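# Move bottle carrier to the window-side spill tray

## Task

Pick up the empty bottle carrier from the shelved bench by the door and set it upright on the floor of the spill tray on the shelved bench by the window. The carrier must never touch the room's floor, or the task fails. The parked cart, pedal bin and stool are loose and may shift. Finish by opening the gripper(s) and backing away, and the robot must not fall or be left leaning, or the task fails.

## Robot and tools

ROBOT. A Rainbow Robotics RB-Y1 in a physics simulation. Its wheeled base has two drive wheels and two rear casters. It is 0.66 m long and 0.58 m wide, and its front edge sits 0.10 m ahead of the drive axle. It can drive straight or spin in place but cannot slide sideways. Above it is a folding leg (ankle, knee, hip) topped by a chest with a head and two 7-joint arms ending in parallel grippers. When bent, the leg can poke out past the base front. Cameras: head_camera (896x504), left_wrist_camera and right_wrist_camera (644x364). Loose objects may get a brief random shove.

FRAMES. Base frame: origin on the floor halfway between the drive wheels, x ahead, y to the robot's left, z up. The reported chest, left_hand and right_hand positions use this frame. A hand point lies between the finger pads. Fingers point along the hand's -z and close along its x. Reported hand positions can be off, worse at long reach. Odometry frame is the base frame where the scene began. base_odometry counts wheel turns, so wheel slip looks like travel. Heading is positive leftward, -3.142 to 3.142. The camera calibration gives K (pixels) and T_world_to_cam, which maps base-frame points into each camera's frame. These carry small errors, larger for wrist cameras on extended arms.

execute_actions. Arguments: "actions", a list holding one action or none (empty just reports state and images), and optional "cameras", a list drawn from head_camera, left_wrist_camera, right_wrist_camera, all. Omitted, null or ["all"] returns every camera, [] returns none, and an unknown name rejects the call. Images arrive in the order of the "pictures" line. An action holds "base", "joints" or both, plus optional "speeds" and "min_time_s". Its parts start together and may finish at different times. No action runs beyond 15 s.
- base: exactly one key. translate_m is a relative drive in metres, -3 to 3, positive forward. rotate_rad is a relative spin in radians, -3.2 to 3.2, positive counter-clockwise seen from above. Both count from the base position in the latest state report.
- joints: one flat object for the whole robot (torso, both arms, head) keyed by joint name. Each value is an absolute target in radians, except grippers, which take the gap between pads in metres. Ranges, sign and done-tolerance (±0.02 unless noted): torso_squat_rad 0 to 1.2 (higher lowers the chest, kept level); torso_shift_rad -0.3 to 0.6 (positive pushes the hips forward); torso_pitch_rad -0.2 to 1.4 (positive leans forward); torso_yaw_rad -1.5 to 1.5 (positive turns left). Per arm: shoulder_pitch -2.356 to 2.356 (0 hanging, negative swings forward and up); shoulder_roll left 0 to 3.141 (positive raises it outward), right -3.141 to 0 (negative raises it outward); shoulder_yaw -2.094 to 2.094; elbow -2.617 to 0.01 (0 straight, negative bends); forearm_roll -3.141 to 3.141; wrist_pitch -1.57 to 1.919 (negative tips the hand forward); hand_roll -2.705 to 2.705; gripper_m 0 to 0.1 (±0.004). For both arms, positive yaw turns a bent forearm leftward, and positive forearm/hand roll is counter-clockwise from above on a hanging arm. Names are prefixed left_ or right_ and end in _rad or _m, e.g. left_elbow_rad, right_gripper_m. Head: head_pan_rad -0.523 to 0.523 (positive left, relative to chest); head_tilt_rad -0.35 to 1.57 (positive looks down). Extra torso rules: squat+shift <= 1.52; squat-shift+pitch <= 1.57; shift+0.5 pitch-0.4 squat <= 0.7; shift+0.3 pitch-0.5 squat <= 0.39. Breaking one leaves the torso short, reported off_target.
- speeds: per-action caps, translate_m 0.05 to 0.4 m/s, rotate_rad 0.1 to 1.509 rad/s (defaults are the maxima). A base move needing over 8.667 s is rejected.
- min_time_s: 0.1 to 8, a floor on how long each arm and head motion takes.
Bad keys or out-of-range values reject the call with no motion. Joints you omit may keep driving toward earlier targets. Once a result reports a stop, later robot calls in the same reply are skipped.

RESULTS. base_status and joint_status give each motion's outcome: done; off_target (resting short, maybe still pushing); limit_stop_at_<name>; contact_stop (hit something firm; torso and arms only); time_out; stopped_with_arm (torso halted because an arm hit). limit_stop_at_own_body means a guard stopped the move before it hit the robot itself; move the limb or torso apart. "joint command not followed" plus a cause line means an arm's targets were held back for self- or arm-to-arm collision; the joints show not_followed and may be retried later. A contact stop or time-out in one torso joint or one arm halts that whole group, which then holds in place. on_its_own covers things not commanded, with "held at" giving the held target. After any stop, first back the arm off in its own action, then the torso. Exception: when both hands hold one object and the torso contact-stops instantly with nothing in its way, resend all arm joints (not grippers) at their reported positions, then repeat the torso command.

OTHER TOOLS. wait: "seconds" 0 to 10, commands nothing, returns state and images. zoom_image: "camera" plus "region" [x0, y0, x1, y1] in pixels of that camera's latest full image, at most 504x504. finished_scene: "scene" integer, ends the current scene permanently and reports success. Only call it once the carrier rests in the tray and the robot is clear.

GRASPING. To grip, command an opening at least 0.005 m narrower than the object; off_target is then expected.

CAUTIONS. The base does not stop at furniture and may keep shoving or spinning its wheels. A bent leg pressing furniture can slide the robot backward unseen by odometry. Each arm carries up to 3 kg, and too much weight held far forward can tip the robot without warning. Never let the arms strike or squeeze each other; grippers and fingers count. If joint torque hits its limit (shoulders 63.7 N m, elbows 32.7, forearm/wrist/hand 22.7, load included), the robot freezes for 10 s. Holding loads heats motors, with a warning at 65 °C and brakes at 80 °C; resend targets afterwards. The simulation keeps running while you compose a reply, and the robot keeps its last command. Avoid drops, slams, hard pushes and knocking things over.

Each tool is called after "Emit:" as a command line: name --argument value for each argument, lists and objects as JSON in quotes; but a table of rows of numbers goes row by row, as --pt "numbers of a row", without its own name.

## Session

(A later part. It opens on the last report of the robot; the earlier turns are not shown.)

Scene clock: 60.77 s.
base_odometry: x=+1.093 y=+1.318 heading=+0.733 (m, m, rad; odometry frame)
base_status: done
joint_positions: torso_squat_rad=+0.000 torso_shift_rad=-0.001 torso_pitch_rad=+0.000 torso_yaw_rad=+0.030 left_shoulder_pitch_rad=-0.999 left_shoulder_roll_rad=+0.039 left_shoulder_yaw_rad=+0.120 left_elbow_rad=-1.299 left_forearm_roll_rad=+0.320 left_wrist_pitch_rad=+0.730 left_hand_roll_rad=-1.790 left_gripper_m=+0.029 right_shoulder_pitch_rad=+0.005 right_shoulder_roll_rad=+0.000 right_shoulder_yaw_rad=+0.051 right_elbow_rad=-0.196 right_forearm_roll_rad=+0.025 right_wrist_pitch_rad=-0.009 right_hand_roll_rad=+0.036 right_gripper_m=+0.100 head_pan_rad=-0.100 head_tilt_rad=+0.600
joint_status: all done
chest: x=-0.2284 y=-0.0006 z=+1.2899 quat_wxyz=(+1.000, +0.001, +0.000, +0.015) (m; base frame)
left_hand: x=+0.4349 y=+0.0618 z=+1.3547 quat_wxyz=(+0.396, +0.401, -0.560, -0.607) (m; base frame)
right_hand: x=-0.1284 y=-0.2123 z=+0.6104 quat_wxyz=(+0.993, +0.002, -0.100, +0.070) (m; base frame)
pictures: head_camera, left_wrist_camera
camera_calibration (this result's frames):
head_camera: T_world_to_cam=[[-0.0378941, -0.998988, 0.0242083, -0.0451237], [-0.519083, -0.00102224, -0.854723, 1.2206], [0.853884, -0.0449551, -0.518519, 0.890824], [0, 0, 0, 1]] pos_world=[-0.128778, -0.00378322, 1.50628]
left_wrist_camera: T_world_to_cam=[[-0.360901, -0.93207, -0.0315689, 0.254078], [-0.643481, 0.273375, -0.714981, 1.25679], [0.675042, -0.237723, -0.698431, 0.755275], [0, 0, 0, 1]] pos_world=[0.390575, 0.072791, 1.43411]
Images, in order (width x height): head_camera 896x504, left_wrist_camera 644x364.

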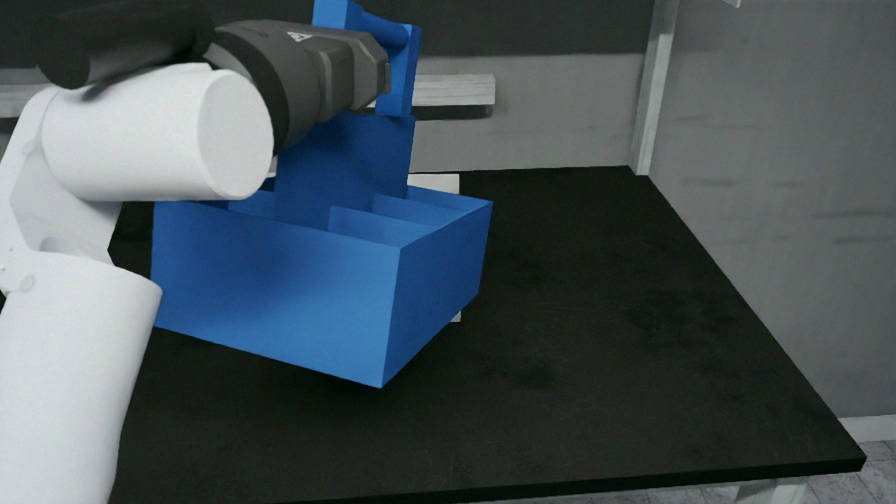

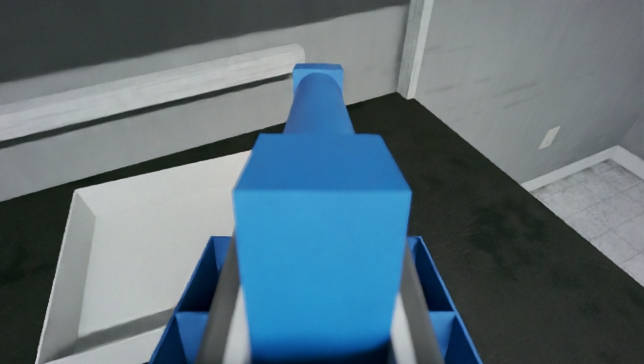

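Emit:
execute_actions --actions '[{"joints":{"torso_yaw_rad":-0.04,"left_forearm_roll_rad":-0.35,"left_hand_roll_rad":-1.30},"min_time_s":2}]' --cameras '["left_wrist_camera"]'

Emit:
execute_actions --actions '[{"base":{"translate_m":0.3},"joints":{"head_tilt_rad":0.8}}]' --cameras '["head_camera","left_wrist_camera"]'

Scene clock: 63.17 s.
base_odometry: x=+1.093 y=+1.318 heading=+0.733 (m, m, rad; odometry frame)
base_status: not commanded
joint_positions: torso_squat_rad=+0.000 torso_shift_rad=-0.001 torso_pitch_rad=+0.000 torso_yaw_rad=-0.040 left_shoulder_pitch_rad=-0.999 left_shoulder_roll_rad=+0.039 left_shoulder_yaw_rad=+0.120 left_elbow_rad=-1.299 left_forearm_roll_rad=-0.350 left_wrist_pitch_rad=+0.730 left_hand_roll_rad=-1.300 left_gripper_m=+0.029 right_shoulder_pitch_rad=+0.005 right_shoulder_roll_rad=+0.000 right_shoulder_yaw_rad=+0.051 right_elbow_rad=-0.196 right_forearm_roll_rad=+0.025 right_wrist_pitch_rad=-0.009 right_hand_roll_rad=+0.036 right_gripper_m=+0.100 head_pan_rad=-0.100 head_tilt_rad=+0.600
joint_status: all done
chest: x=-0.2284 y=-0.0006 z=+1.2899 quat_wxyz=(+1.000, +0.001, +0.000, -0.020) (m; base frame)
left_hand: x=+0.4599 y=+0.1135 z=+1.3635 quat_wxyz=(+0.484, +0.515, -0.477, -0.522) (m; base frame)
right_hand: x=-0.1434 y=-0.2187 z=+0.6104 quat_wxyz=(+0.994, -0.002, -0.100, +0.035) (m; base frame)
pictures: left_wrist_camera
camera_calibration (this result's frames):
left_wrist_camera: T_world_to_cam=[[0.00202279, -0.99798, -0.0634926, 0.195681], [-0.670932, 0.0457266, -0.740107, 1.33774], [0.741516, 0.0440963, -0.669485, 0.654814], [0, 0, 0, 1]] pos_world=[0.411581, 0.10524, 1.44088]
Images, in order (width x height): left_wrist_camera 644x364.

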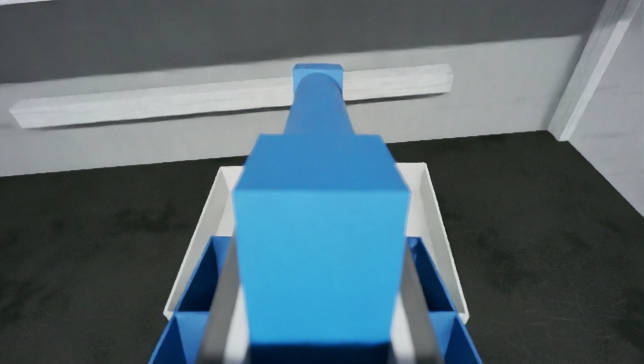

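Scene clock: 65.33 s.
base_odometry: x=+1.316 y=+1.519 heading=+0.732 (m, m, rad; odometry frame)
base_status: done
joint_positions: torso_squat_rad=+0.000 torso_shift_rad=+0.000 torso_pitch_rad=+0.001 torso_yaw_rad=-0.040 left_shoulder_pitch_rad=-0.992 left_shoulder_roll_rad=+0.036 left_shoulder_yaw_rad=+0.120 left_elbow_rad=-1.296 left_forearm_roll_rad=-0.349 left_wrist_pitch_rad=+0.733 left_hand_roll_rad=-1.300 left_gripper_m=+0.029 right_shoulder_pitch_rad=+0.005 right_shoulder_roll_rad=+0.000 right_shoulder_yaw_rad=+0.051 right_elbow_rad=-0.196 right_forearm_roll_rad=+0.025 right_wrist_pitch_rad=-0.009 right_hand_roll_rad=+0.036 right_gripper_m=+0.100 head_pan_rad=-0.100 head_tilt_rad=+0.800
joint_status: all done
chest: x=-0.2278 y=-0.0005 z=+1.2899 quat_wxyz=(+1.000, +0.001, +0.001, -0.020) (m; base frame)
left_hand: x=+0.4610 y=+0.1139 z=+1.3558 quat_wxyz=(+0.488, +0.512, -0.474, -0.525) (m; base frame)
right_hand: x=-0.1435 y=-0.2188 z=+0.6103 quat_wxyz=(+0.994, -0.002, -0.099, +0.035) (m; base frame)
pictures: head_camera, left_wrist_camera
camera_calibration (this result's frames):
head_camera: T_world_to_cam=[[-0.103256, -0.994501, 0.017513, -0.0500594], [-0.676644, 0.0573271, -0.734075, 1.00892], [0.729034, -0.0876478, -0.678842, 1.1032], [0, 0, 0, 1]] pos_world=[-0.126765, -0.0109289, 1.4904]
left_wrist_camera: T_world_to_cam=[[0.00224355, -0.998013, -0.0629668, 0.194761], [-0.681413, 0.0445596, -0.730542, 1.32475], [0.731896, 0.0445454, -0.679959, 0.667423], [0, 0, 0, 1]] pos_world=[0.413779, 0.105613, 1.43387]
Images, in order (width x height): head_camera 896x504, left_wrist_camera 644x364.

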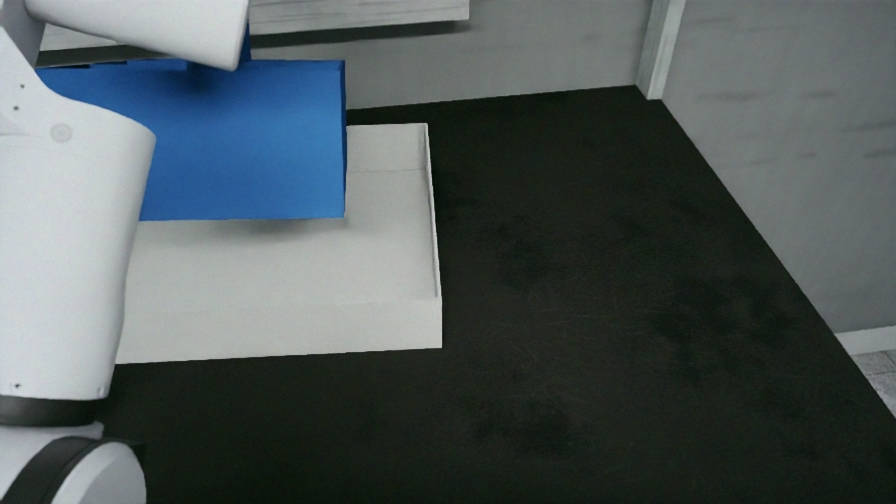

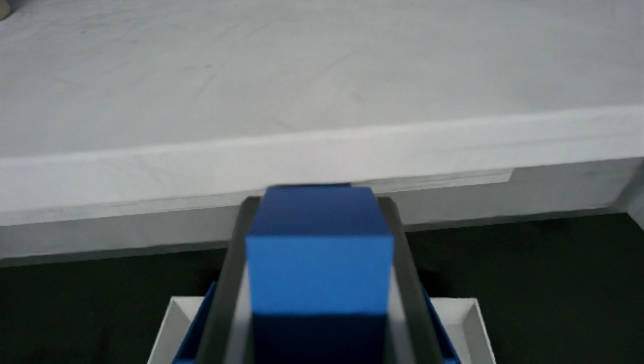

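Emit:
execute_actions --actions '[{"joints":{"torso_squat_rad":0.45}}]' --cameras '[]'

Emit:
execute_actions --actions '[{"base":{"translate_m":0.03}}]' --cameras '["head_camera","left_wrist_camera"]'

Scene clock: 67.73 s.
base_odometry: x=+1.316 y=+1.519 heading=+0.732 (m, m, rad; odometry frame)
base_status: not commanded
joint_positions: torso_squat_rad=+0.450 torso_shift_rad=-0.001 torso_pitch_rad=+0.000 torso_yaw_rad=-0.040 left_shoulder_pitch_rad=-0.999 left_shoulder_roll_rad=+0.038 left_shoulder_yaw_rad=+0.120 left_elbow_rad=-1.299 left_forearm_roll_rad=-0.350 left_wrist_pitch_rad=+0.730 left_hand_roll_rad=-1.300 left_gripper_m=+0.029 right_shoulder_pitch_rad=+0.005 right_shoulder_roll_rad=+0.000 right_shoulder_yaw_rad=+0.051 right_elbow_rad=-0.196 right_forearm_roll_rad=+0.025 right_wrist_pitch_rad=-0.009 right_hand_roll_rad=+0.036 right_gripper_m=+0.100 head_pan_rad=-0.100 head_tilt_rad=+0.800
joint_status: all done
chest: x=-0.2285 y=-0.0005 z=+1.2203 quat_wxyz=(+1.000, +0.001, +0.000, -0.020) (m; base frame)
left_hand: x=+0.4599 y=+0.1135 z=+1.2937 quat_wxyz=(+0.484, +0.515, -0.477, -0.522) (m; base frame)
right_hand: x=-0.1432 y=-0.2187 z=+0.5407 quat_wxyz=(+0.994, -0.002, -0.100, +0.035) (m; base frame)
pictures: none
No camera images: the call's "cameras" was empty. Leave "cameras" out to get every camera's image.

Scene clock: 68.97 s.
base_odometry: x=+1.338 y=+1.539 heading=+0.732 (m, m, rad; odometry frame)
base_status: done
joint_positions: torso_squat_rad=+0.450 torso_shift_rad=-0.001 torso_pitch_rad=+0.000 torso_yaw_rad=-0.040 left_shoulder_pitch_rad=-0.999 left_shoulder_roll_rad=+0.039 left_shoulder_yaw_rad=+0.120 left_elbow_rad=-1.300 left_forearm_roll_rad=-0.350 left_wrist_pitch_rad=+0.730 left_hand_roll_rad=-1.300 left_gripper_m=+0.029 right_shoulder_pitch_rad=+0.005 right_shoulder_roll_rad=+0.000 right_shoulder_yaw_rad=+0.051 right_elbow_rad=-0.196 right_forearm_roll_rad=+0.025 right_wrist_pitch_rad=-0.009 right_hand_roll_rad=+0.036 right_gripper_m=+0.100 head_pan_rad=-0.100 head_tilt_rad=+0.800
joint_status: not commanded
chest: x=-0.2283 y=-0.0005 z=+1.2203 quat_wxyz=(+1.000, +0.001, +0.000, -0.020) (m; base frame)
left_hand: x=+0.4600 y=+0.1135 z=+1.2937 quat_wxyz=(+0.484, +0.515, -0.477, -0.522) (m; base frame)
right_hand: x=-0.1432 y=-0.2187 z=+0.5407 quat_wxyz=(+0.994, -0.002, -0.100, +0.035) (m; base frame)
pictures: head_camera, left_wrist_camera
camera_calibration (this result's frames):
head_camera: T_world_to_cam=[[-0.103274, -0.994501, 0.0174099, -0.0487497], [-0.675921, 0.0573284, -0.734741, 0.958418], [0.729702, -0.0876472, -0.678125, 1.05554], [0, 0, 0, 1]] pos_world=[-0.127445, -0.0109115, 1.42082]
left_wrist_camera: T_world_to_cam=[[0.00188778, -0.997986, -0.0634106, 0.191148], [-0.671094, 0.0457466, -0.739959, 1.286], [0.74137, 0.0439514, -0.669656, 0.608324], [0, 0, 0, 1]] pos_world=[0.411672, 0.105196, 1.37108]
Images, in order (width x height): head_camera 896x504, left_wrist_camera 644x364.

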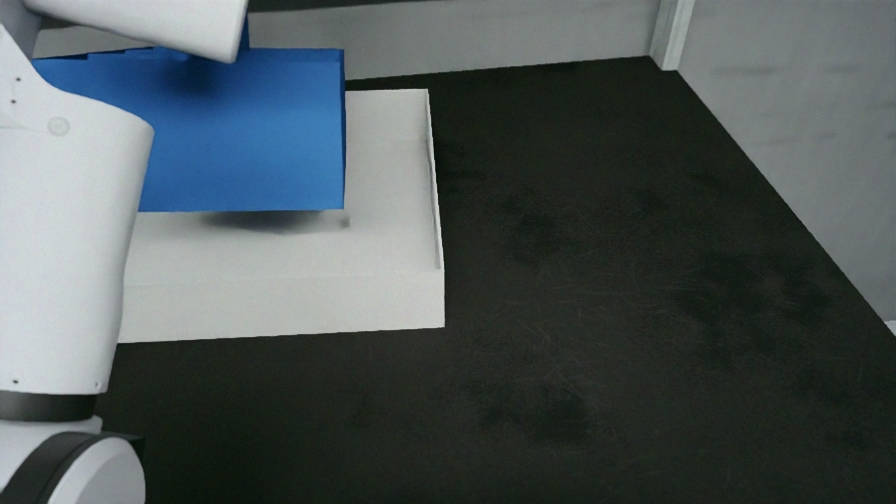

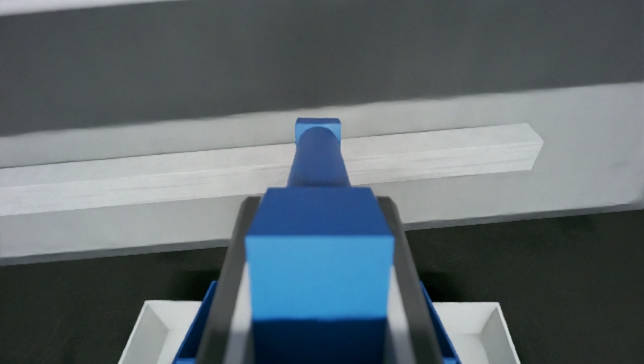

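Emit:
execute_actions --actions '[{"joints":{"torso_squat_rad":0.75,"left_wrist_pitch_rad":0.56,"head_tilt_rad":0.6}}]' --cameras '["head_camera","left_wrist_camera"]'

Scene clock: 70.93 s.
base_odometry: x=+1.338 y=+1.539 heading=+0.732 (m, m, rad; odometry frame)
base_status: not commanded
joint_positions: torso_squat_rad=+0.743 torso_shift_rad=-0.002 torso_pitch_rad=-0.005 torso_yaw_rad=-0.040 left_shoulder_pitch_rad=-1.006 left_shoulder_roll_rad=+0.041 left_shoulder_yaw_rad=+0.121 left_elbow_rad=-1.304 left_forearm_roll_rad=-0.350 left_wrist_pitch_rad=+0.558 left_hand_roll_rad=-1.300 left_gripper_m=+0.030 right_shoulder_pitch_rad=+0.005 right_shoulder_roll_rad=+0.000 right_shoulder_yaw_rad=+0.051 right_elbow_rad=-0.196 right_forearm_roll_rad=+0.025 right_wrist_pitch_rad=-0.009 right_hand_roll_rad=+0.036 right_gripper_m=+0.100 head_pan_rad=-0.100 head_tilt_rad=+0.600
joint_status: torso_squat_rad contact_stop (moved +0.293 of +0.300); the others done
chest: x=-0.2308 y=-0.0005 z=+1.1052 quat_wxyz=(+1.000, +0.001, -0.003, -0.020) (m; base frame)
left_hand: x=+0.4529 y=+0.1007 z=+1.2267 quat_wxyz=(+0.424, +0.546, -0.534, -0.487) (m; base frame)
right_hand: x=-0.1421 y=-0.2186 z=+0.4262 quat_wxyz=(+0.994, -0.002, -0.103, +0.035) (m; base frame)
pictures: head_camera, left_wrist_camera
camera_calibration (this result's frames):
head_camera: T_world_to_cam=[[-0.107376, -0.993936, 0.0236949, -0.0561313], [-0.513447, 0.035028, -0.857406, 1.06578], [0.851377, -0.104231, -0.514094, 0.791629], [0, 0, 0, 1]] pos_world=[-0.132778, -0.0106112, 1.32211]
left_wrist_camera: T_world_to_cam=[[-0.0439916, -0.996813, -0.0665422, 0.198714], [-0.524806, 0.0797343, -0.847479, 1.29444], [0.850084, -0.00236025, -0.526641, 0.349237], [0, 0, 0, 1]] pos_world=[0.391188, 0.0956945, 1.29415]
Images, in order (width x height): head_camera 896x504, left_wrist_camera 644x364.

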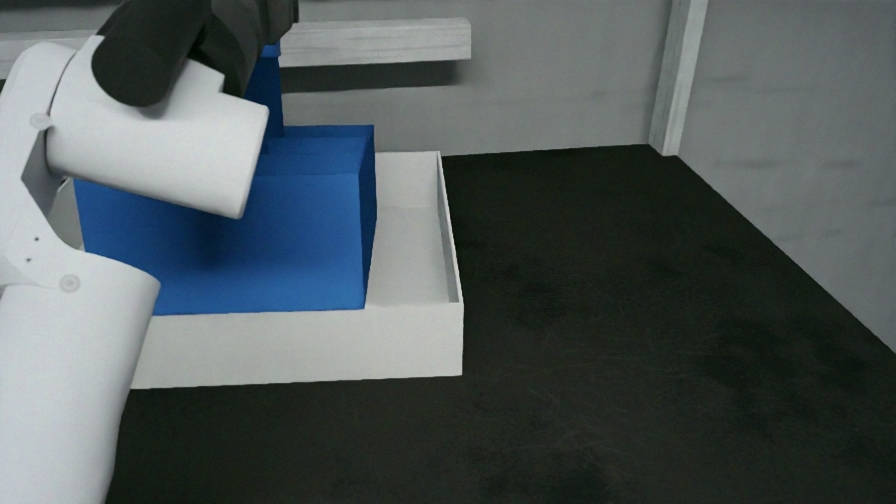

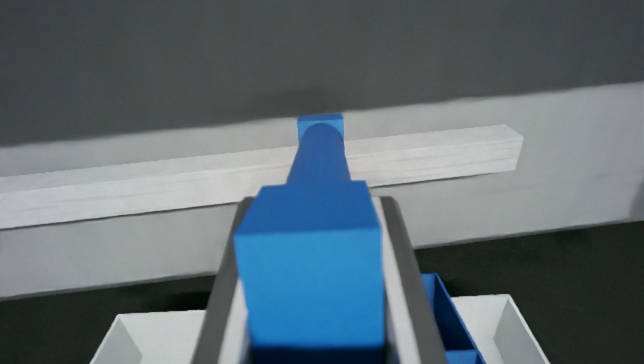

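Likely on the front rim. Lift a bit, go forward, lower.

Emit:
execute_actions --actions '[{"joints":{"torso_squat_rad":0.68}}]' --cameras '[]'

Emit:
execute_actions --actions '[{"base":{"translate_m":0.035}}]' --cameras '[]'

Emit:
execute_actions --actions '[{"joints":{"torso_squat_rad":0.84}}]' --cameras '["head_camera","left_wrist_camera"]'

Scene clock: 71.97 s.
base_odometry: x=+1.338 y=+1.539 heading=+0.732 (m, m, rad; odometry frame)
base_status: not commanded
joint_positions: torso_squat_rad=+0.680 torso_shift_rad=-0.002 torso_pitch_rad=-0.003 torso_yaw_rad=-0.040 left_shoulder_pitch_rad=-1.000 left_shoulder_roll_rad=+0.039 left_shoulder_yaw_rad=+0.120 left_elbow_rad=-1.300 left_forearm_roll_rad=-0.350 left_wrist_pitch_rad=+0.560 left_hand_roll_rad=-1.300 left_gripper_m=+0.029 right_shoulder_pitch_rad=+0.005 right_shoulder_roll_rad=+0.000 right_shoulder_yaw_rad=+0.051 right_elbow_rad=-0.196 right_forearm_roll_rad=+0.025 right_wrist_pitch_rad=-0.009 right_hand_roll_rad=+0.036 right_gripper_m=+0.100 head_pan_rad=-0.100 head_tilt_rad=+0.600
joint_status: all done
chest: x=-0.2300 y=-0.0005 z=+1.1342 quat_wxyz=(+1.000, +0.001, -0.002, -0.020) (m; base frame)
left_hand: x=+0.4551 y=+0.1009 z=+1.2472 quat_wxyz=(+0.428, +0.542, -0.530, -0.491) (m; base frame)
right_hand: x=-0.1425 y=-0.2186 z=+0.4550 quat_wxyz=(+0.994, -0.002, -0.102, +0.035) (m; base frame)
pictures: none
No camera images: the call's "cameras" was empty. Leave "cameras" out to get every camera's image.

Scene clock: 73.47 s.
base_odometry: x=+1.364 y=+1.562 heading=+0.731 (m, m, rad; odometry frame)
base_status: done
joint_positions: torso_squat_rad=+0.680 torso_shift_rad=-0.002 torso_pitch_rad=-0.003 torso_yaw_rad=-0.040 left_shoulder_pitch_rad=-0.999 left_shoulder_roll_rad=+0.039 left_shoulder_yaw_rad=+0.120 left_elbow_rad=-1.300 left_forearm_roll_rad=-0.350 left_wrist_pitch_rad=+0.560 left_hand_roll_rad=-1.300 left_gripper_m=+0.029 right_shoulder_pitch_rad=+0.005 right_shoulder_roll_rad=+0.000 right_shoulder_yaw_rad=+0.051 right_elbow_rad=-0.196 right_forearm_roll_rad=+0.025 right_wrist_pitch_rad=-0.009 right_hand_roll_rad=+0.036 right_gripper_m=+0.100 head_pan_rad=-0.100 head_tilt_rad=+0.600
joint_status: not commanded
chest: x=-0.2300 y=-0.0005 z=+1.1342 quat_wxyz=(+1.000, +0.001, -0.002, -0.020) (m; base frame)
left_hand: x=+0.4551 y=+0.1009 z=+1.2470 quat_wxyz=(+0.429, +0.542, -0.530, -0.491) (m; base frame)
right_hand: x=-0.1425 y=-0.2186 z=+0.4550 quat_wxyz=(+0.994, -0.002, -0.102, +0.035) (m; base frame)
pictures: none
No camera images: the call's "cameras" was empty. Leave "cameras" out to get every camera's image.

Scene clock: 84.00 s.
TORQUE FAULT: left_elbow_rad reached its load limit. The robot stopped for 10 seconds, dropped its targets and accepts commands again. The stop added 9.3 s to the call and to motion_time.
base_odometry: x=+1.364 y=+1.562 heading=+0.731 (m, m, rad; odometry frame)
base_status: not commanded
joint_positions: torso_squat_rad=+0.756 torso_shift_rad=-0.004 torso_pitch_rad=-0.008 torso_yaw_rad=-0.039 left_shoulder_pitch_rad=-1.011 left_shoulder_roll_rad=+0.043 left_shoulder_yaw_rad=+0.122 left_elbow_rad=-1.307 left_forearm_roll_rad=-0.351 left_wrist_pitch_rad=+0.557 left_hand_roll_rad=-1.300 left_gripper_m=+0.030 right_shoulder_pitch_rad=+0.005 right_shoulder_roll_rad=+0.000 right_shoulder_yaw_rad=+0.051 right_elbow_rad=-0.196 right_forearm_roll_rad=+0.025 right_wrist_pitch_rad=-0.009 right_hand_roll_rad=+0.036 right_gripper_m=+0.100 head_pan_rad=-0.100 head_tilt_rad=+0.600
joint_status: torso_squat_rad contact_stop (moved +0.076 of +0.160)
on_its_own: torso_squat_rad is held at +0.756, not at your +0.840, since a contact_stop
chest: x=-0.2324 y=-0.0005 z=+1.0994 quat_wxyz=(+1.000, +0.001, -0.004, -0.020) (m; base frame)
left_hand: x=+0.4502 y=+0.1014 z=+1.2277 quat_wxyz=(+0.421, +0.549, -0.536, -0.484) (m; base frame)
right_hand: x=-0.1414 y=-0.2186 z=+0.4206 quat_wxyz=(+0.994, -0.002, -0.104, +0.035) (m; base frame)
pictures: head_camera, left_wrist_camera
camera_calibration (this result's frames):
head_camera: T_world_to_cam=[[-0.107159, -0.993969, 0.0232946, -0.0556916], [-0.510656, 0.0349204, -0.859076, 1.0624], [0.853081, -0.103954, -0.511318, 0.787282], [0, 0, 0, 1]] pos_world=[-0.135062, -0.0106145, 1.31653]
left_wrist_camera: T_world_to_cam=[[-0.0425896, -0.996867, -0.0666449, 0.198794], [-0.514792, 0.0790646, -0.853661, 1.29699], [0.856256, -0.00204877, -0.516547, 0.336878], [0, 0, 0, 1]] pos_world=[0.387692, 0.0963152, 1.29445]
Images, in order (width x height): head_camera 896x504, left_wrist_camera 644x364.

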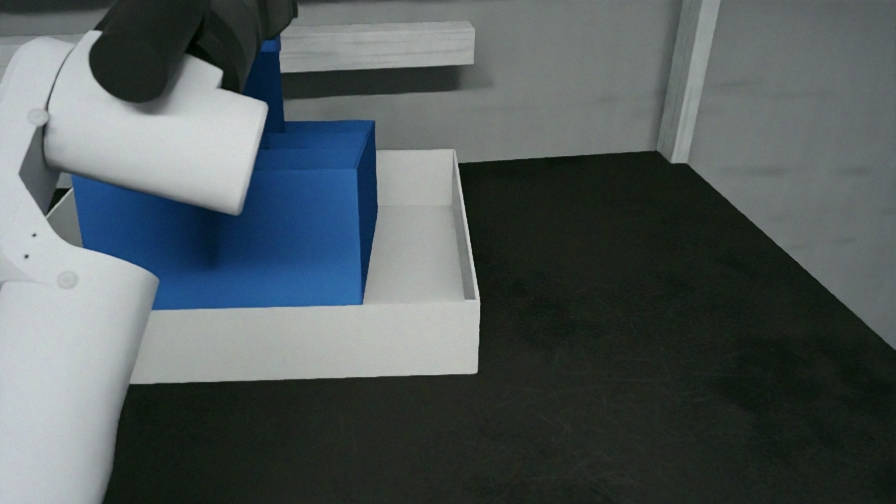

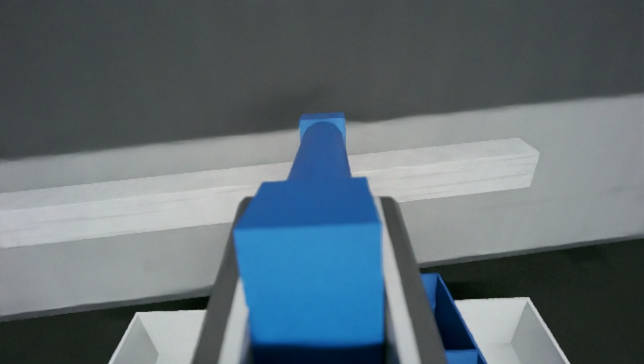

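The tray moved with it, so it was already on the bottom. Release.

Emit:
execute_actions --actions '[{"joints":{"left_gripper_m":0.1,"torso_squat_rad":0.73}}]' --cameras '[]'

Emit:
execute_actions --actions '[{"base":{"translate_m":-0.5}}]' --cameras '["head_camera"]'

Scene clock: 87.47 s.
base_odometry: x=+1.364 y=+1.562 heading=+0.731 (m, m, rad; odometry frame)
base_status: not commanded
joint_positions: torso_squat_rad=+0.730 torso_shift_rad=-0.003 torso_pitch_rad=-0.007 torso_yaw_rad=-0.039 left_shoulder_pitch_rad=-1.007 left_shoulder_roll_rad=+0.042 left_shoulder_yaw_rad=+0.122 left_elbow_rad=-1.305 left_forearm_roll_rad=-0.351 left_wrist_pitch_rad=+0.558 left_hand_roll_rad=-1.300 left_gripper_m=+0.100 right_shoulder_pitch_rad=+0.005 right_shoulder_roll_rad=+0.000 right_shoulder_yaw_rad=+0.051 right_elbow_rad=-0.196 right_forearm_roll_rad=+0.025 right_wrist_pitch_rad=-0.009 right_hand_roll_rad=+0.036 right_gripper_m=+0.100 head_pan_rad=-0.100 head_tilt_rad=+0.600
joint_status: all done
chest: x=-0.2319 y=-0.0005 z=+1.1115 quat_wxyz=(+1.000, +0.001, -0.004, -0.020) (m; base frame)
left_hand: x=+0.4515 y=+0.1016 z=+1.2353 quat_wxyz=(+0.424, +0.547, -0.534, -0.486) (m; base frame)
right_hand: x=-0.1417 y=-0.2186 z=+0.4326 quat_wxyz=(+0.994, -0.002, -0.104, +0.035) (m; base frame)
pictures: none
No camera images: the call's "cameras" was empty. Leave "cameras" out to get every camera's image.

Scene clock: 90.43 s.
base_odometry: x=+0.992 y=+1.228 heading=+0.730 (m, m, rad; odometry frame)
base_status: done
joint_positions: torso_squat_rad=+0.730 torso_shift_rad=-0.003 torso_pitch_rad=-0.008 torso_yaw_rad=-0.039 left_shoulder_pitch_rad=-1.007 left_shoulder_roll_rad=+0.042 left_shoulder_yaw_rad=+0.122 left_elbow_rad=-1.305 left_forearm_roll_rad=-0.351 left_wrist_pitch_rad=+0.558 left_hand_roll_rad=-1.300 left_gripper_m=+0.100 right_shoulder_pitch_rad=+0.005 right_shoulder_roll_rad=+0.000 right_shoulder_yaw_rad=+0.051 right_elbow_rad=-0.196 right_forearm_roll_rad=+0.025 right_wrist_pitch_rad=-0.009 right_hand_roll_rad=+0.036 right_gripper_m=+0.100 head_pan_rad=-0.100 head_tilt_rad=+0.600
joint_status: not commanded
chest: x=-0.2320 y=-0.0005 z=+1.1115 quat_wxyz=(+1.000, +0.001, -0.004, -0.020) (m; base frame)
left_hand: x=+0.4514 y=+0.1016 z=+1.2353 quat_wxyz=(+0.424, +0.547, -0.534, -0.486) (m; base frame)
right_hand: x=-0.1417 y=-0.2186 z=+0.4326 quat_wxyz=(+0.994, -0.002, -0.104, +0.035) (m; base frame)
pictures: head_camera
camera_calibration (this result's frames):
head_camera: T_world_to_cam=[[-0.10714, -0.993969, 0.0233968, -0.0560459], [-0.511473, 0.0349218, -0.858589, 1.07233], [0.852594, -0.103956, -0.51213, 0.793967], [0, 0, 0, 1]] pos_world=[-0.134471, -0.0106175, 1.32861]
Images, in order (width x height): head_camera 896x504.

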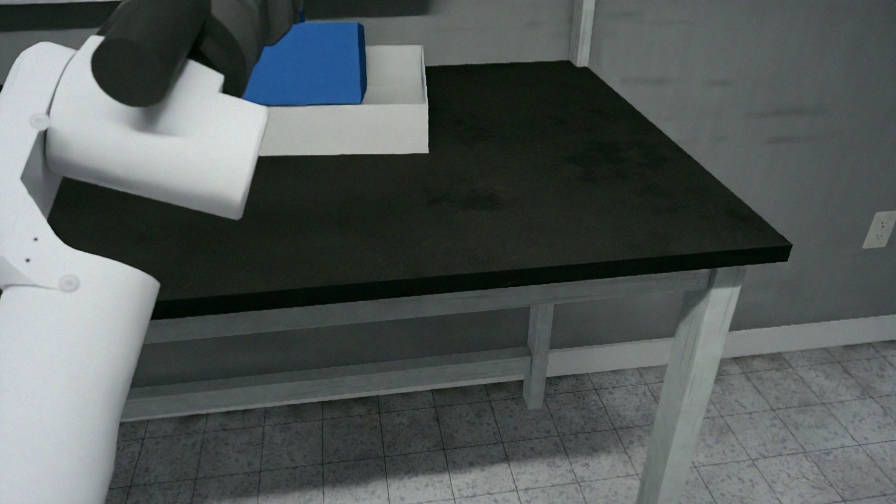

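Emit:
execute_actions --actions '[{"joints":{"left_gripper_m":0.0,"torso_squat_rad":0.85,"left_elbow_rad":-1.0,"left_wrist_pitch_rad":0.43,"head_tilt_rad":0.4}}]' --cameras '[]'

Emit:
execute_actions --actions '[{"base":{"translate_m":0.3}}]' --cameras '["head_camera","left_wrist_camera"]'

Scene clock: 92.00 s.
base_odometry: x=+0.992 y=+1.228 heading=+0.730 (m, m, rad; odometry frame)
base_status: not commanded
joint_positions: torso_squat_rad=+0.850 torso_shift_rad=-0.003 torso_pitch_rad=-0.008 torso_yaw_rad=-0.039 left_shoulder_pitch_rad=-1.007 left_shoulder_roll_rad=+0.042 left_shoulder_yaw_rad=+0.122 left_elbow_rad=-1.000 left_forearm_roll_rad=-0.351 left_wrist_pitch_rad=+0.430 left_hand_roll_rad=-1.300 left_gripper_m=+0.001 right_shoulder_pitch_rad=+0.005 right_shoulder_roll_rad=+0.000 right_shoulder_yaw_rad=+0.051 right_elbow_rad=-0.196 right_forearm_roll_rad=+0.025 right_wrist_pitch_rad=-0.009 right_hand_roll_rad=+0.036 right_gripper_m=+0.100 head_pan_rad=-0.100 head_tilt_rad=+0.400
joint_status: all done
chest: x=-0.2319 y=-0.0005 z=+1.0519 quat_wxyz=(+1.000, +0.001, -0.004, -0.020) (m; base frame)
left_hand: x=+0.4864 y=+0.0935 z=+1.0625 quat_wxyz=(+0.446, +0.509, -0.485, -0.554) (m; base frame)
right_hand: x=-0.1415 y=-0.2186 z=+0.3730 quat_wxyz=(+0.994, -0.002, -0.104, +0.035) (m; base frame)
pictures: none
No camera images: the call's "cameras" was empty. Leave "cameras" out to get every camera's image.

Scene clock: 94.50 s.
base_odometry: x=+1.215 y=+1.428 heading=+0.729 (m, m, rad; odometry frame)
base_status: done
joint_positions: torso_squat_rad=+0.850 torso_shift_rad=-0.003 torso_pitch_rad=-0.007 torso_yaw_rad=-0.039 left_shoulder_pitch_rad=-1.007 left_shoulder_roll_rad=+0.042 left_shoulder_yaw_rad=+0.122 left_elbow_rad=-1.000 left_forearm_roll_rad=-0.351 left_wrist_pitch_rad=+0.430 left_hand_roll_rad=-1.300 left_gripper_m=+0.001 right_shoulder_pitch_rad=+0.005 right_shoulder_roll_rad=+0.000 right_shoulder_yaw_rad=+0.051 right_elbow_rad=-0.196 right_forearm_roll_rad=+0.025 right_wrist_pitch_rad=-0.009 right_hand_roll_rad=+0.036 right_gripper_m=+0.100 head_pan_rad=-0.100 head_tilt_rad=+0.400
joint_status: not commanded
chest: x=-0.2317 y=-0.0005 z=+1.0519 quat_wxyz=(+1.000, +0.001, -0.004, -0.020) (m; base frame)
left_hand: x=+0.4866 y=+0.0935 z=+1.0625 quat_wxyz=(+0.446, +0.509, -0.485, -0.554) (m; base frame)
right_hand: x=-0.1414 y=-0.2186 z=+0.3730 quat_wxyz=(+0.994, -0.002, -0.104, +0.035) (m; base frame)
pictures: head_camera, left_wrist_camera
camera_calibration (this result's frames):
head_camera: T_world_to_cam=[[-0.112814, -0.993186, 0.0292419, -0.0631176], [-0.332641, 0.0100198, -0.943, 1.16474], [0.936282, -0.116111, -0.331504, 0.55463], [0, 0, 0, 1]] pos_world=[-0.138969, -0.00995934, 1.28406]
left_wrist_camera: T_world_to_cam=[[-0.0821227, -0.989416, -0.119635, 0.256288], [-0.660172, 0.143933, -0.737195, 1.11621], [0.746611, 0.0184396, -0.665005, 0.429525], [0, 0, 0, 1]] pos_world=[0.437249, 0.0849959, 1.13916]
Images, in order (width x height): head_camera 896x504, left_wrist_camera 644x364.

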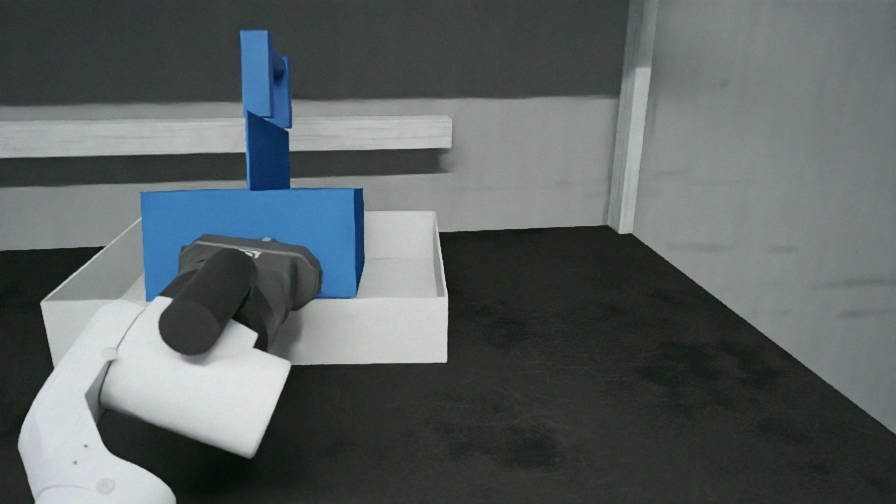

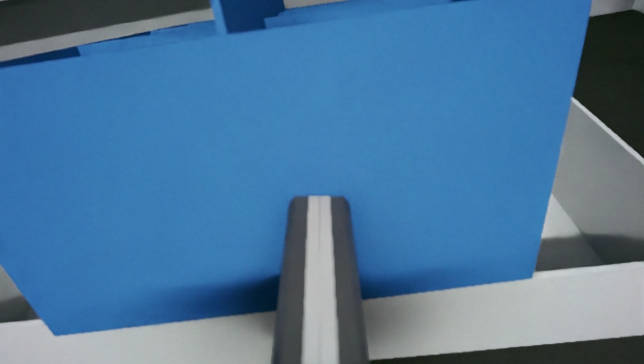

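Emit:
execute_actions --actions '[{"base":{"translate_m":0.06},"speeds":{"translate_m":0.05}}]' --cameras '["head_camera","left_wrist_camera"]'

Scene clock: 96.33 s.
base_odometry: x=+1.260 y=+1.468 heading=+0.728 (m, m, rad; odometry frame)
base_status: done
joint_positions: torso_squat_rad=+0.850 torso_shift_rad=-0.004 torso_pitch_rad=-0.009 torso_yaw_rad=-0.039 left_shoulder_pitch_rad=-1.006 left_shoulder_roll_rad=+0.040 left_shoulder_yaw_rad=+0.121 left_elbow_rad=-1.000 left_forearm_roll_rad=-0.350 left_wrist_pitch_rad=+0.430 left_hand_roll_rad=-1.300 left_gripper_m=+0.001 right_shoulder_pitch_rad=+0.005 right_shoulder_roll_rad=+0.000 right_shoulder_yaw_rad=+0.051 right_elbow_rad=-0.196 right_forearm_roll_rad=+0.025 right_wrist_pitch_rad=-0.009 right_hand_roll_rad=+0.036 right_gripper_m=+0.100 head_pan_rad=-0.100 head_tilt_rad=+0.400
joint_status: not commanded
chest: x=-0.2325 y=-0.0005 z=+1.0518 quat_wxyz=(+1.000, +0.001, -0.004, -0.020) (m; base frame)
left_hand: x=+0.4854 y=+0.0921 z=+1.0622 quat_wxyz=(+0.446, +0.508, -0.485, -0.555) (m; base frame)
right_hand: x=-0.1413 y=-0.2186 z=+0.3730 quat_wxyz=(+0.994, -0.002, -0.104, +0.035) (m; base frame)
pictures: head_camera, left_wrist_camera
camera_calibration (this result's frames):
head_camera: T_world_to_cam=[[-0.112765, -0.993196, 0.0290832, -0.0630279], [-0.331306, 0.00998855, -0.94347, 1.16516], [0.93676, -0.116026, -0.330179, 0.554074], [0, 0, 0, 1]] pos_world=[-0.140116, -0.00995057, 1.28408]
left_wrist_camera: T_world_to_cam=[[-0.0839473, -0.989317, -0.119183, 0.255255], [-0.66018, 0.144807, -0.737016, 1.11516], [0.746401, 0.016812, -0.665284, 0.430851], [0, 0, 0, 1]] pos_world=[0.436046, 0.0838013, 1.13895]
Images, in order (width x height): head_camera 896x504, left_wrist_camera 644x364.

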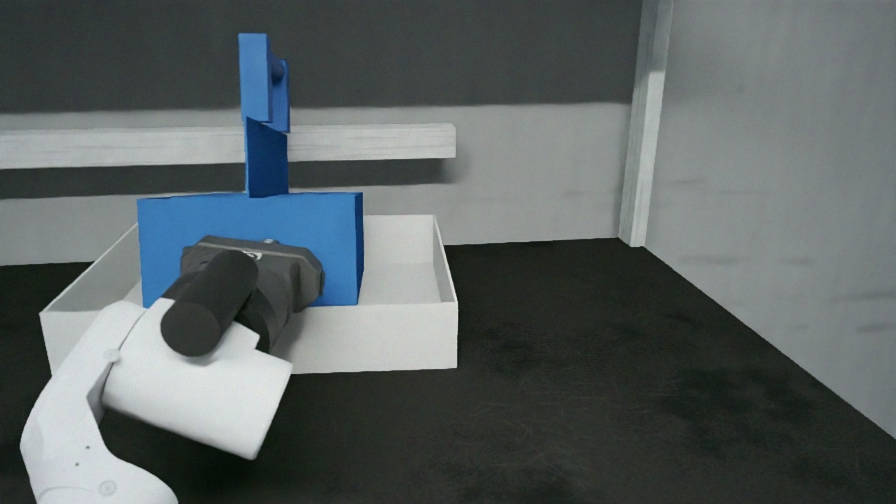

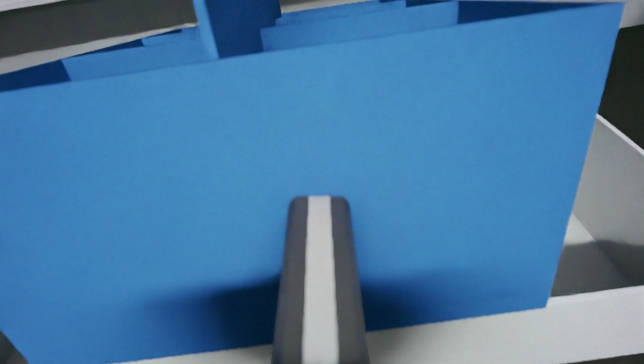

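Emit:
execute_actions --actions '[{"base":{"translate_m":-0.05}}]' --cameras '[]'

Emit:
execute_actions --actions '[{"joints":{"torso_yaw_rad":-0.25,"torso_squat_rad":0.5,"left_wrist_pitch_rad":1.4,"left_forearm_roll_rad":0,"left_hand_roll_rad":-1.57,"head_tilt_rad":0.7,"head_pan_rad":0.1}}]' --cameras '["head_camera"]'

Scene clock: 97.90 s.
base_odometry: x=+1.223 y=+1.435 heading=+0.728 (m, m, rad; odometry frame)
base_status: done
joint_positions: torso_squat_rad=+0.850 torso_shift_rad=-0.003 torso_pitch_rad=-0.008 torso_yaw_rad=-0.039 left_shoulder_pitch_rad=-1.007 left_shoulder_roll_rad=+0.042 left_shoulder_yaw_rad=+0.121 left_elbow_rad=-1.000 left_forearm_roll_rad=-0.351 left_wrist_pitch_rad=+0.430 left_hand_roll_rad=-1.300 left_gripper_m=+0.001 right_shoulder_pitch_rad=+0.005 right_shoulder_roll_rad=+0.000 right_shoulder_yaw_rad=+0.051 right_elbow_rad=-0.196 right_forearm_roll_rad=+0.025 right_wrist_pitch_rad=-0.009 right_hand_roll_rad=+0.036 right_gripper_m=+0.100 head_pan_rad=-0.100 head_tilt_rad=+0.400
joint_status: not commanded
chest: x=-0.2319 y=-0.0005 z=+1.0519 quat_wxyz=(+1.000, +0.001, -0.004, -0.020) (m; base frame)
left_hand: x=+0.4863 y=+0.0930 z=+1.0625 quat_wxyz=(+0.446, +0.509, -0.485, -0.554) (m; base frame)
right_hand: x=-0.1415 y=-0.2186 z=+0.3730 quat_wxyz=(+0.994, -0.002, -0.104, +0.035) (m; base frame)
pictures: none
No camera images: the call's "cameras" was empty. Leave "cameras" out to get every camera's image.

Scene clock: 99.87 s.
base_odometry: x=+1.223 y=+1.435 heading=+0.728 (m, m, rad; odometry frame)
base_status: not commanded
joint_positions: torso_squat_rad=+0.500 torso_shift_rad=-0.003 torso_pitch_rad=-0.007 torso_yaw_rad=-0.250 left_shoulder_pitch_rad=-1.007 left_shoulder_roll_rad=+0.042 left_shoulder_yaw_rad=+0.121 left_elbow_rad=-1.000 left_forearm_roll_rad=+0.000 left_wrist_pitch_rad=+1.400 left_hand_roll_rad=-1.570 left_gripper_m=+0.001 right_shoulder_pitch_rad=+0.005 right_shoulder_roll_rad=+0.000 right_shoulder_yaw_rad=+0.051 right_elbow_rad=-0.196 right_forearm_roll_rad=+0.025 right_wrist_pitch_rad=-0.009 right_hand_roll_rad=+0.036 right_gripper_m=+0.100 head_pan_rad=+0.100 head_tilt_rad=+0.700
joint_status: all done
chest: x=-0.2322 y=-0.0005 z=+1.2042 quat_wxyz=(+0.992, +0.001, -0.004, -0.125) (m; base frame)
left_hand: x=+0.3856 y=-0.0293 z=+1.0218 quat_wxyz=(+0.506, +0.179, -0.210, -0.817) (m; base frame)
right_hand: x=-0.1897 y=-0.2316 z=+0.5249 quat_wxyz=(+0.992, -0.012, -0.103, -0.069) (m; base frame)
pictures: head_camera
camera_calibration (this result's frames):
head_camera: T_world_to_cam=[[-0.115358, -0.993122, 0.0200432, -0.0598931], [-0.593537, 0.0527361, -0.803077, 1.0564], [0.796496, -0.104538, -0.595538, 0.946811], [0, 0, 0, 1]] pos_world=[-0.134027, -0.0162138, 1.41343]
Images, in order (width x height): head_camera 896x504.

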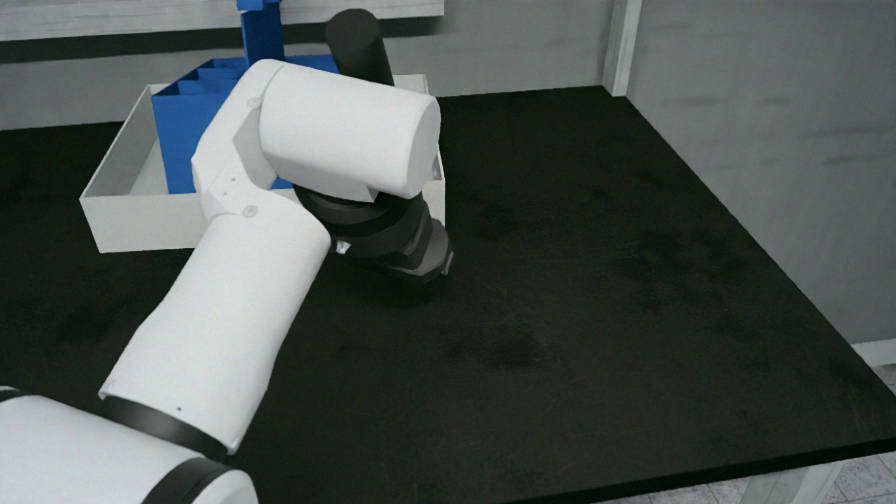

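It may have dropped in. Check.

Emit:
execute_actions --actions '[{"base":{"translate_m":-0.4},"joints":{"torso_yaw_rad":-0.6,"torso_squat_rad":0.2,"head_tilt_rad":0.5,"head_pan_rad":0.5}}]' --cameras '["head_camera"]'

Scene clock: 102.83 s.
base_odometry: x=+0.924 y=+1.168 heading=+0.727 (m, m, rad; odometry frame)
base_status: done
joint_positions: torso_squat_rad=+0.200 torso_shift_rad=-0.003 torso_pitch_rad=-0.007 torso_yaw_rad=-0.600 left_shoulder_pitch_rad=-1.007 left_shoulder_roll_rad=+0.042 left_shoulder_yaw_rad=+0.121 left_elbow_rad=-1.000 left_forearm_roll_rad=+0.000 left_wrist_pitch_rad=+1.400 left_hand_roll_rad=-1.570 left_gripper_m=+0.001 right_shoulder_pitch_rad=+0.005 right_shoulder_roll_rad=+0.000 right_shoulder_yaw_rad=+0.051 right_elbow_rad=-0.196 right_forearm_roll_rad=+0.025 right_wrist_pitch_rad=-0.009 right_hand_roll_rad=+0.036 right_gripper_m=+0.100 head_pan_rad=+0.500 head_tilt_rad=+0.500
joint_status: all done
chest: x=-0.2325 y=-0.0006 z=+1.2760 quat_wxyz=(+0.955, +0.002, -0.003, -0.296) (m; base frame)
left_hand: x=+0.3379 y=-0.2390 z=+1.0931 quat_wxyz=(+0.356, +0.140, -0.236, -0.893) (m; base frame)
right_hand: x=-0.2718 y=-0.2305 z=+0.5961 quat_wxyz=(+0.965, -0.029, -0.099, -0.241) (m; base frame)
pictures: head_camera
camera_calibration (this result's frames):
head_camera: T_world_to_cam=[[-0.0707383, -0.997137, 0.0267081, -0.0689946], [-0.424656, 0.00587646, -0.905336, 1.29903], [0.902587, -0.0753836, -0.423856, 0.761474], [0, 0, 0, 1]] pos_world=[-0.140535, -0.0190282, 1.50066]
Images, in order (width x height): head_camera 896x504.

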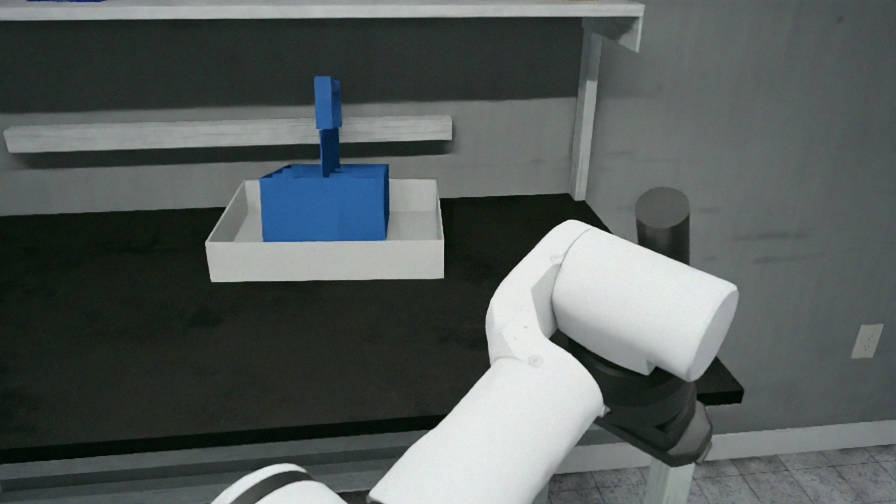

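Emit:
execute_actions --actions '[{"base":{"translate_m":0.57},"joints":{"torso_yaw_rad":-0.12,"torso_squat_rad":0.0,"left_wrist_pitch_rad":1.15,"head_tilt_rad":0.7,"head_pan_rad":0.0}}]' --cameras '["head_camera","left_wrist_camera"]'

Scene clock: 105.93 s.
base_odometry: x=+1.350 y=+1.547 heading=+0.726 (m, m, rad; odometry frame)
base_status: done
joint_positions: torso_squat_rad=+0.000 torso_shift_rad=-0.003 torso_pitch_rad=-0.007 torso_yaw_rad=-0.120 left_shoulder_pitch_rad=-1.007 left_shoulder_roll_rad=+0.042 left_shoulder_yaw_rad=+0.121 left_elbow_rad=-1.000 left_forearm_roll_rad=+0.000 left_wrist_pitch_rad=+1.150 left_hand_roll_rad=-1.570 left_gripper_m=+0.001 right_shoulder_pitch_rad=+0.005 right_shoulder_roll_rad=-0.001 right_shoulder_yaw_rad=+0.051 right_elbow_rad=-0.196 right_forearm_roll_rad=+0.025 right_wrist_pitch_rad=-0.009 right_hand_roll_rad=+0.036 right_gripper_m=+0.100 head_pan_rad=+0.000 head_tilt_rad=+0.700
joint_status: all done
chest: x=-0.2325 y=-0.0006 z=+1.2899 quat_wxyz=(+0.998, +0.001, -0.004, -0.060) (m; base frame)
left_hand: x=+0.4256 y=+0.0345 z=+1.1437 quat_wxyz=(+0.530, +0.260, -0.294, -0.752) (m; base frame)
right_hand: x=-0.1601 y=-0.2249 z=+0.6109 quat_wxyz=(+0.995, -0.006, -0.103, -0.005) (m; base frame)
pictures: head_camera, left_wrist_camera
camera_calibration (this result's frames):
head_camera: T_world_to_cam=[[-0.0855208, -0.996131, 0.0202304, -0.0528093], [-0.594772, 0.0347519, -0.803143, 1.12498], [0.799333, -0.0807179, -0.595443, 0.998515], [0, 0, 0, 1]] pos_world=[-0.133552, -0.0111023, 1.49915]
left_wrist_camera: T_world_to_cam=[[-0.293918, -0.953044, -0.0729265, 0.238115], [-0.950597, 0.29943, -0.0818926, 0.513122], [0.0998837, 0.0452539, -0.993969, 1.1807], [0, 0, 0, 1]] pos_world=[0.439826, 0.0198591, 1.23297]
Images, in order (width x height): head_camera 896x504, left_wrist_camera 644x364.

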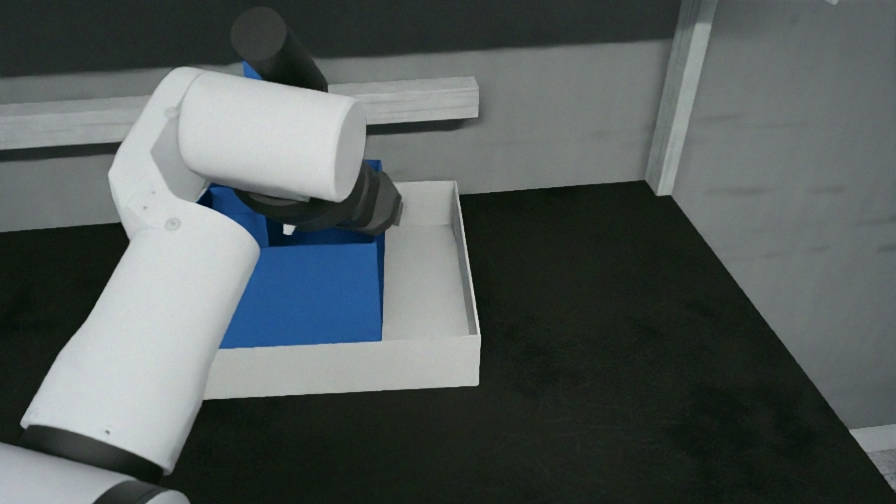

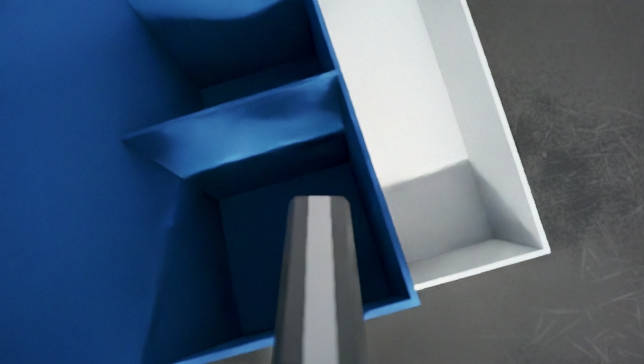

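Finger lies over the front wall; press down.

Emit:
execute_actions --actions '[{"base":{"translate_m":-0.03},"joints":{"torso_squat_rad":0.5}}]' --cameras '["head_camera"]'

Emit:
execute_actions --actions '[{"joints":{"torso_squat_rad":0.62}}]' --cameras '["head_camera"]'

Scene clock: 108.17 s.
base_odometry: x=+1.327 y=+1.527 heading=+0.726 (m, m, rad; odometry frame)
base_status: done
joint_positions: torso_squat_rad=+0.396 torso_shift_rad=-0.005 torso_pitch_rad=-0.013 torso_yaw_rad=-0.120 left_shoulder_pitch_rad=-1.013 left_shoulder_roll_rad=+0.044 left_shoulder_yaw_rad=+0.121 left_elbow_rad=-1.004 left_forearm_roll_rad=-0.001 left_wrist_pitch_rad=+1.149 left_hand_roll_rad=-1.570 left_gripper_m=+0.001 right_shoulder_pitch_rad=+0.005 right_shoulder_roll_rad=+0.000 right_shoulder_yaw_rad=+0.051 right_elbow_rad=-0.196 right_forearm_roll_rad=+0.025 right_wrist_pitch_rad=-0.009 right_hand_roll_rad=+0.036 right_gripper_m=+0.100 head_pan_rad=+0.000 head_tilt_rad=+0.700
joint_status: torso_squat_rad contact_stop (moved +0.396 of +0.500)
on_its_own: torso_squat_rad is held at +0.396, not at your +0.500, since a contact_stop
chest: x=-0.2353 y=-0.0006 z=+1.2356 quat_wxyz=(+0.998, +0.001, -0.006, -0.060) (m; base frame)
left_hand: x=+0.4256 y=+0.0341 z=+1.0994 quat_wxyz=(+0.527, +0.267, -0.299, -0.750) (m; base frame)
right_hand: x=-0.1591 y=-0.2248 z=+0.5570 quat_wxyz=(+0.994, -0.006, -0.106, -0.005) (m; base frame)
pictures: head_camera
camera_calibration (this result's frames):
head_camera: T_world_to_cam=[[-0.0856299, -0.996132, 0.0197005, -0.0513226], [-0.590145, 0.0347791, -0.806548, 1.08501], [0.802743, -0.0806907, -0.59084, 0.963593], [0, 0, 0, 1]] pos_world=[-0.137602, -0.0111067, 1.44545]
Images, in order (width x height): head_camera 896x504.

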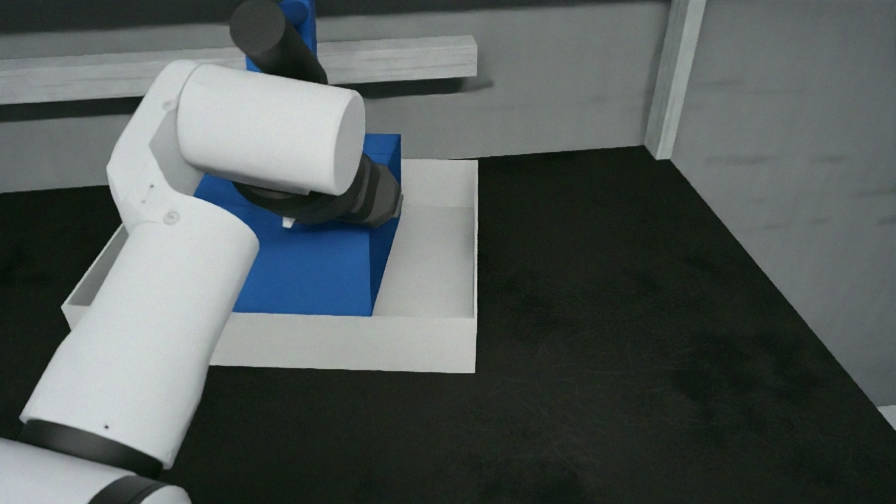

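not run: a stop came earlier in this reply.


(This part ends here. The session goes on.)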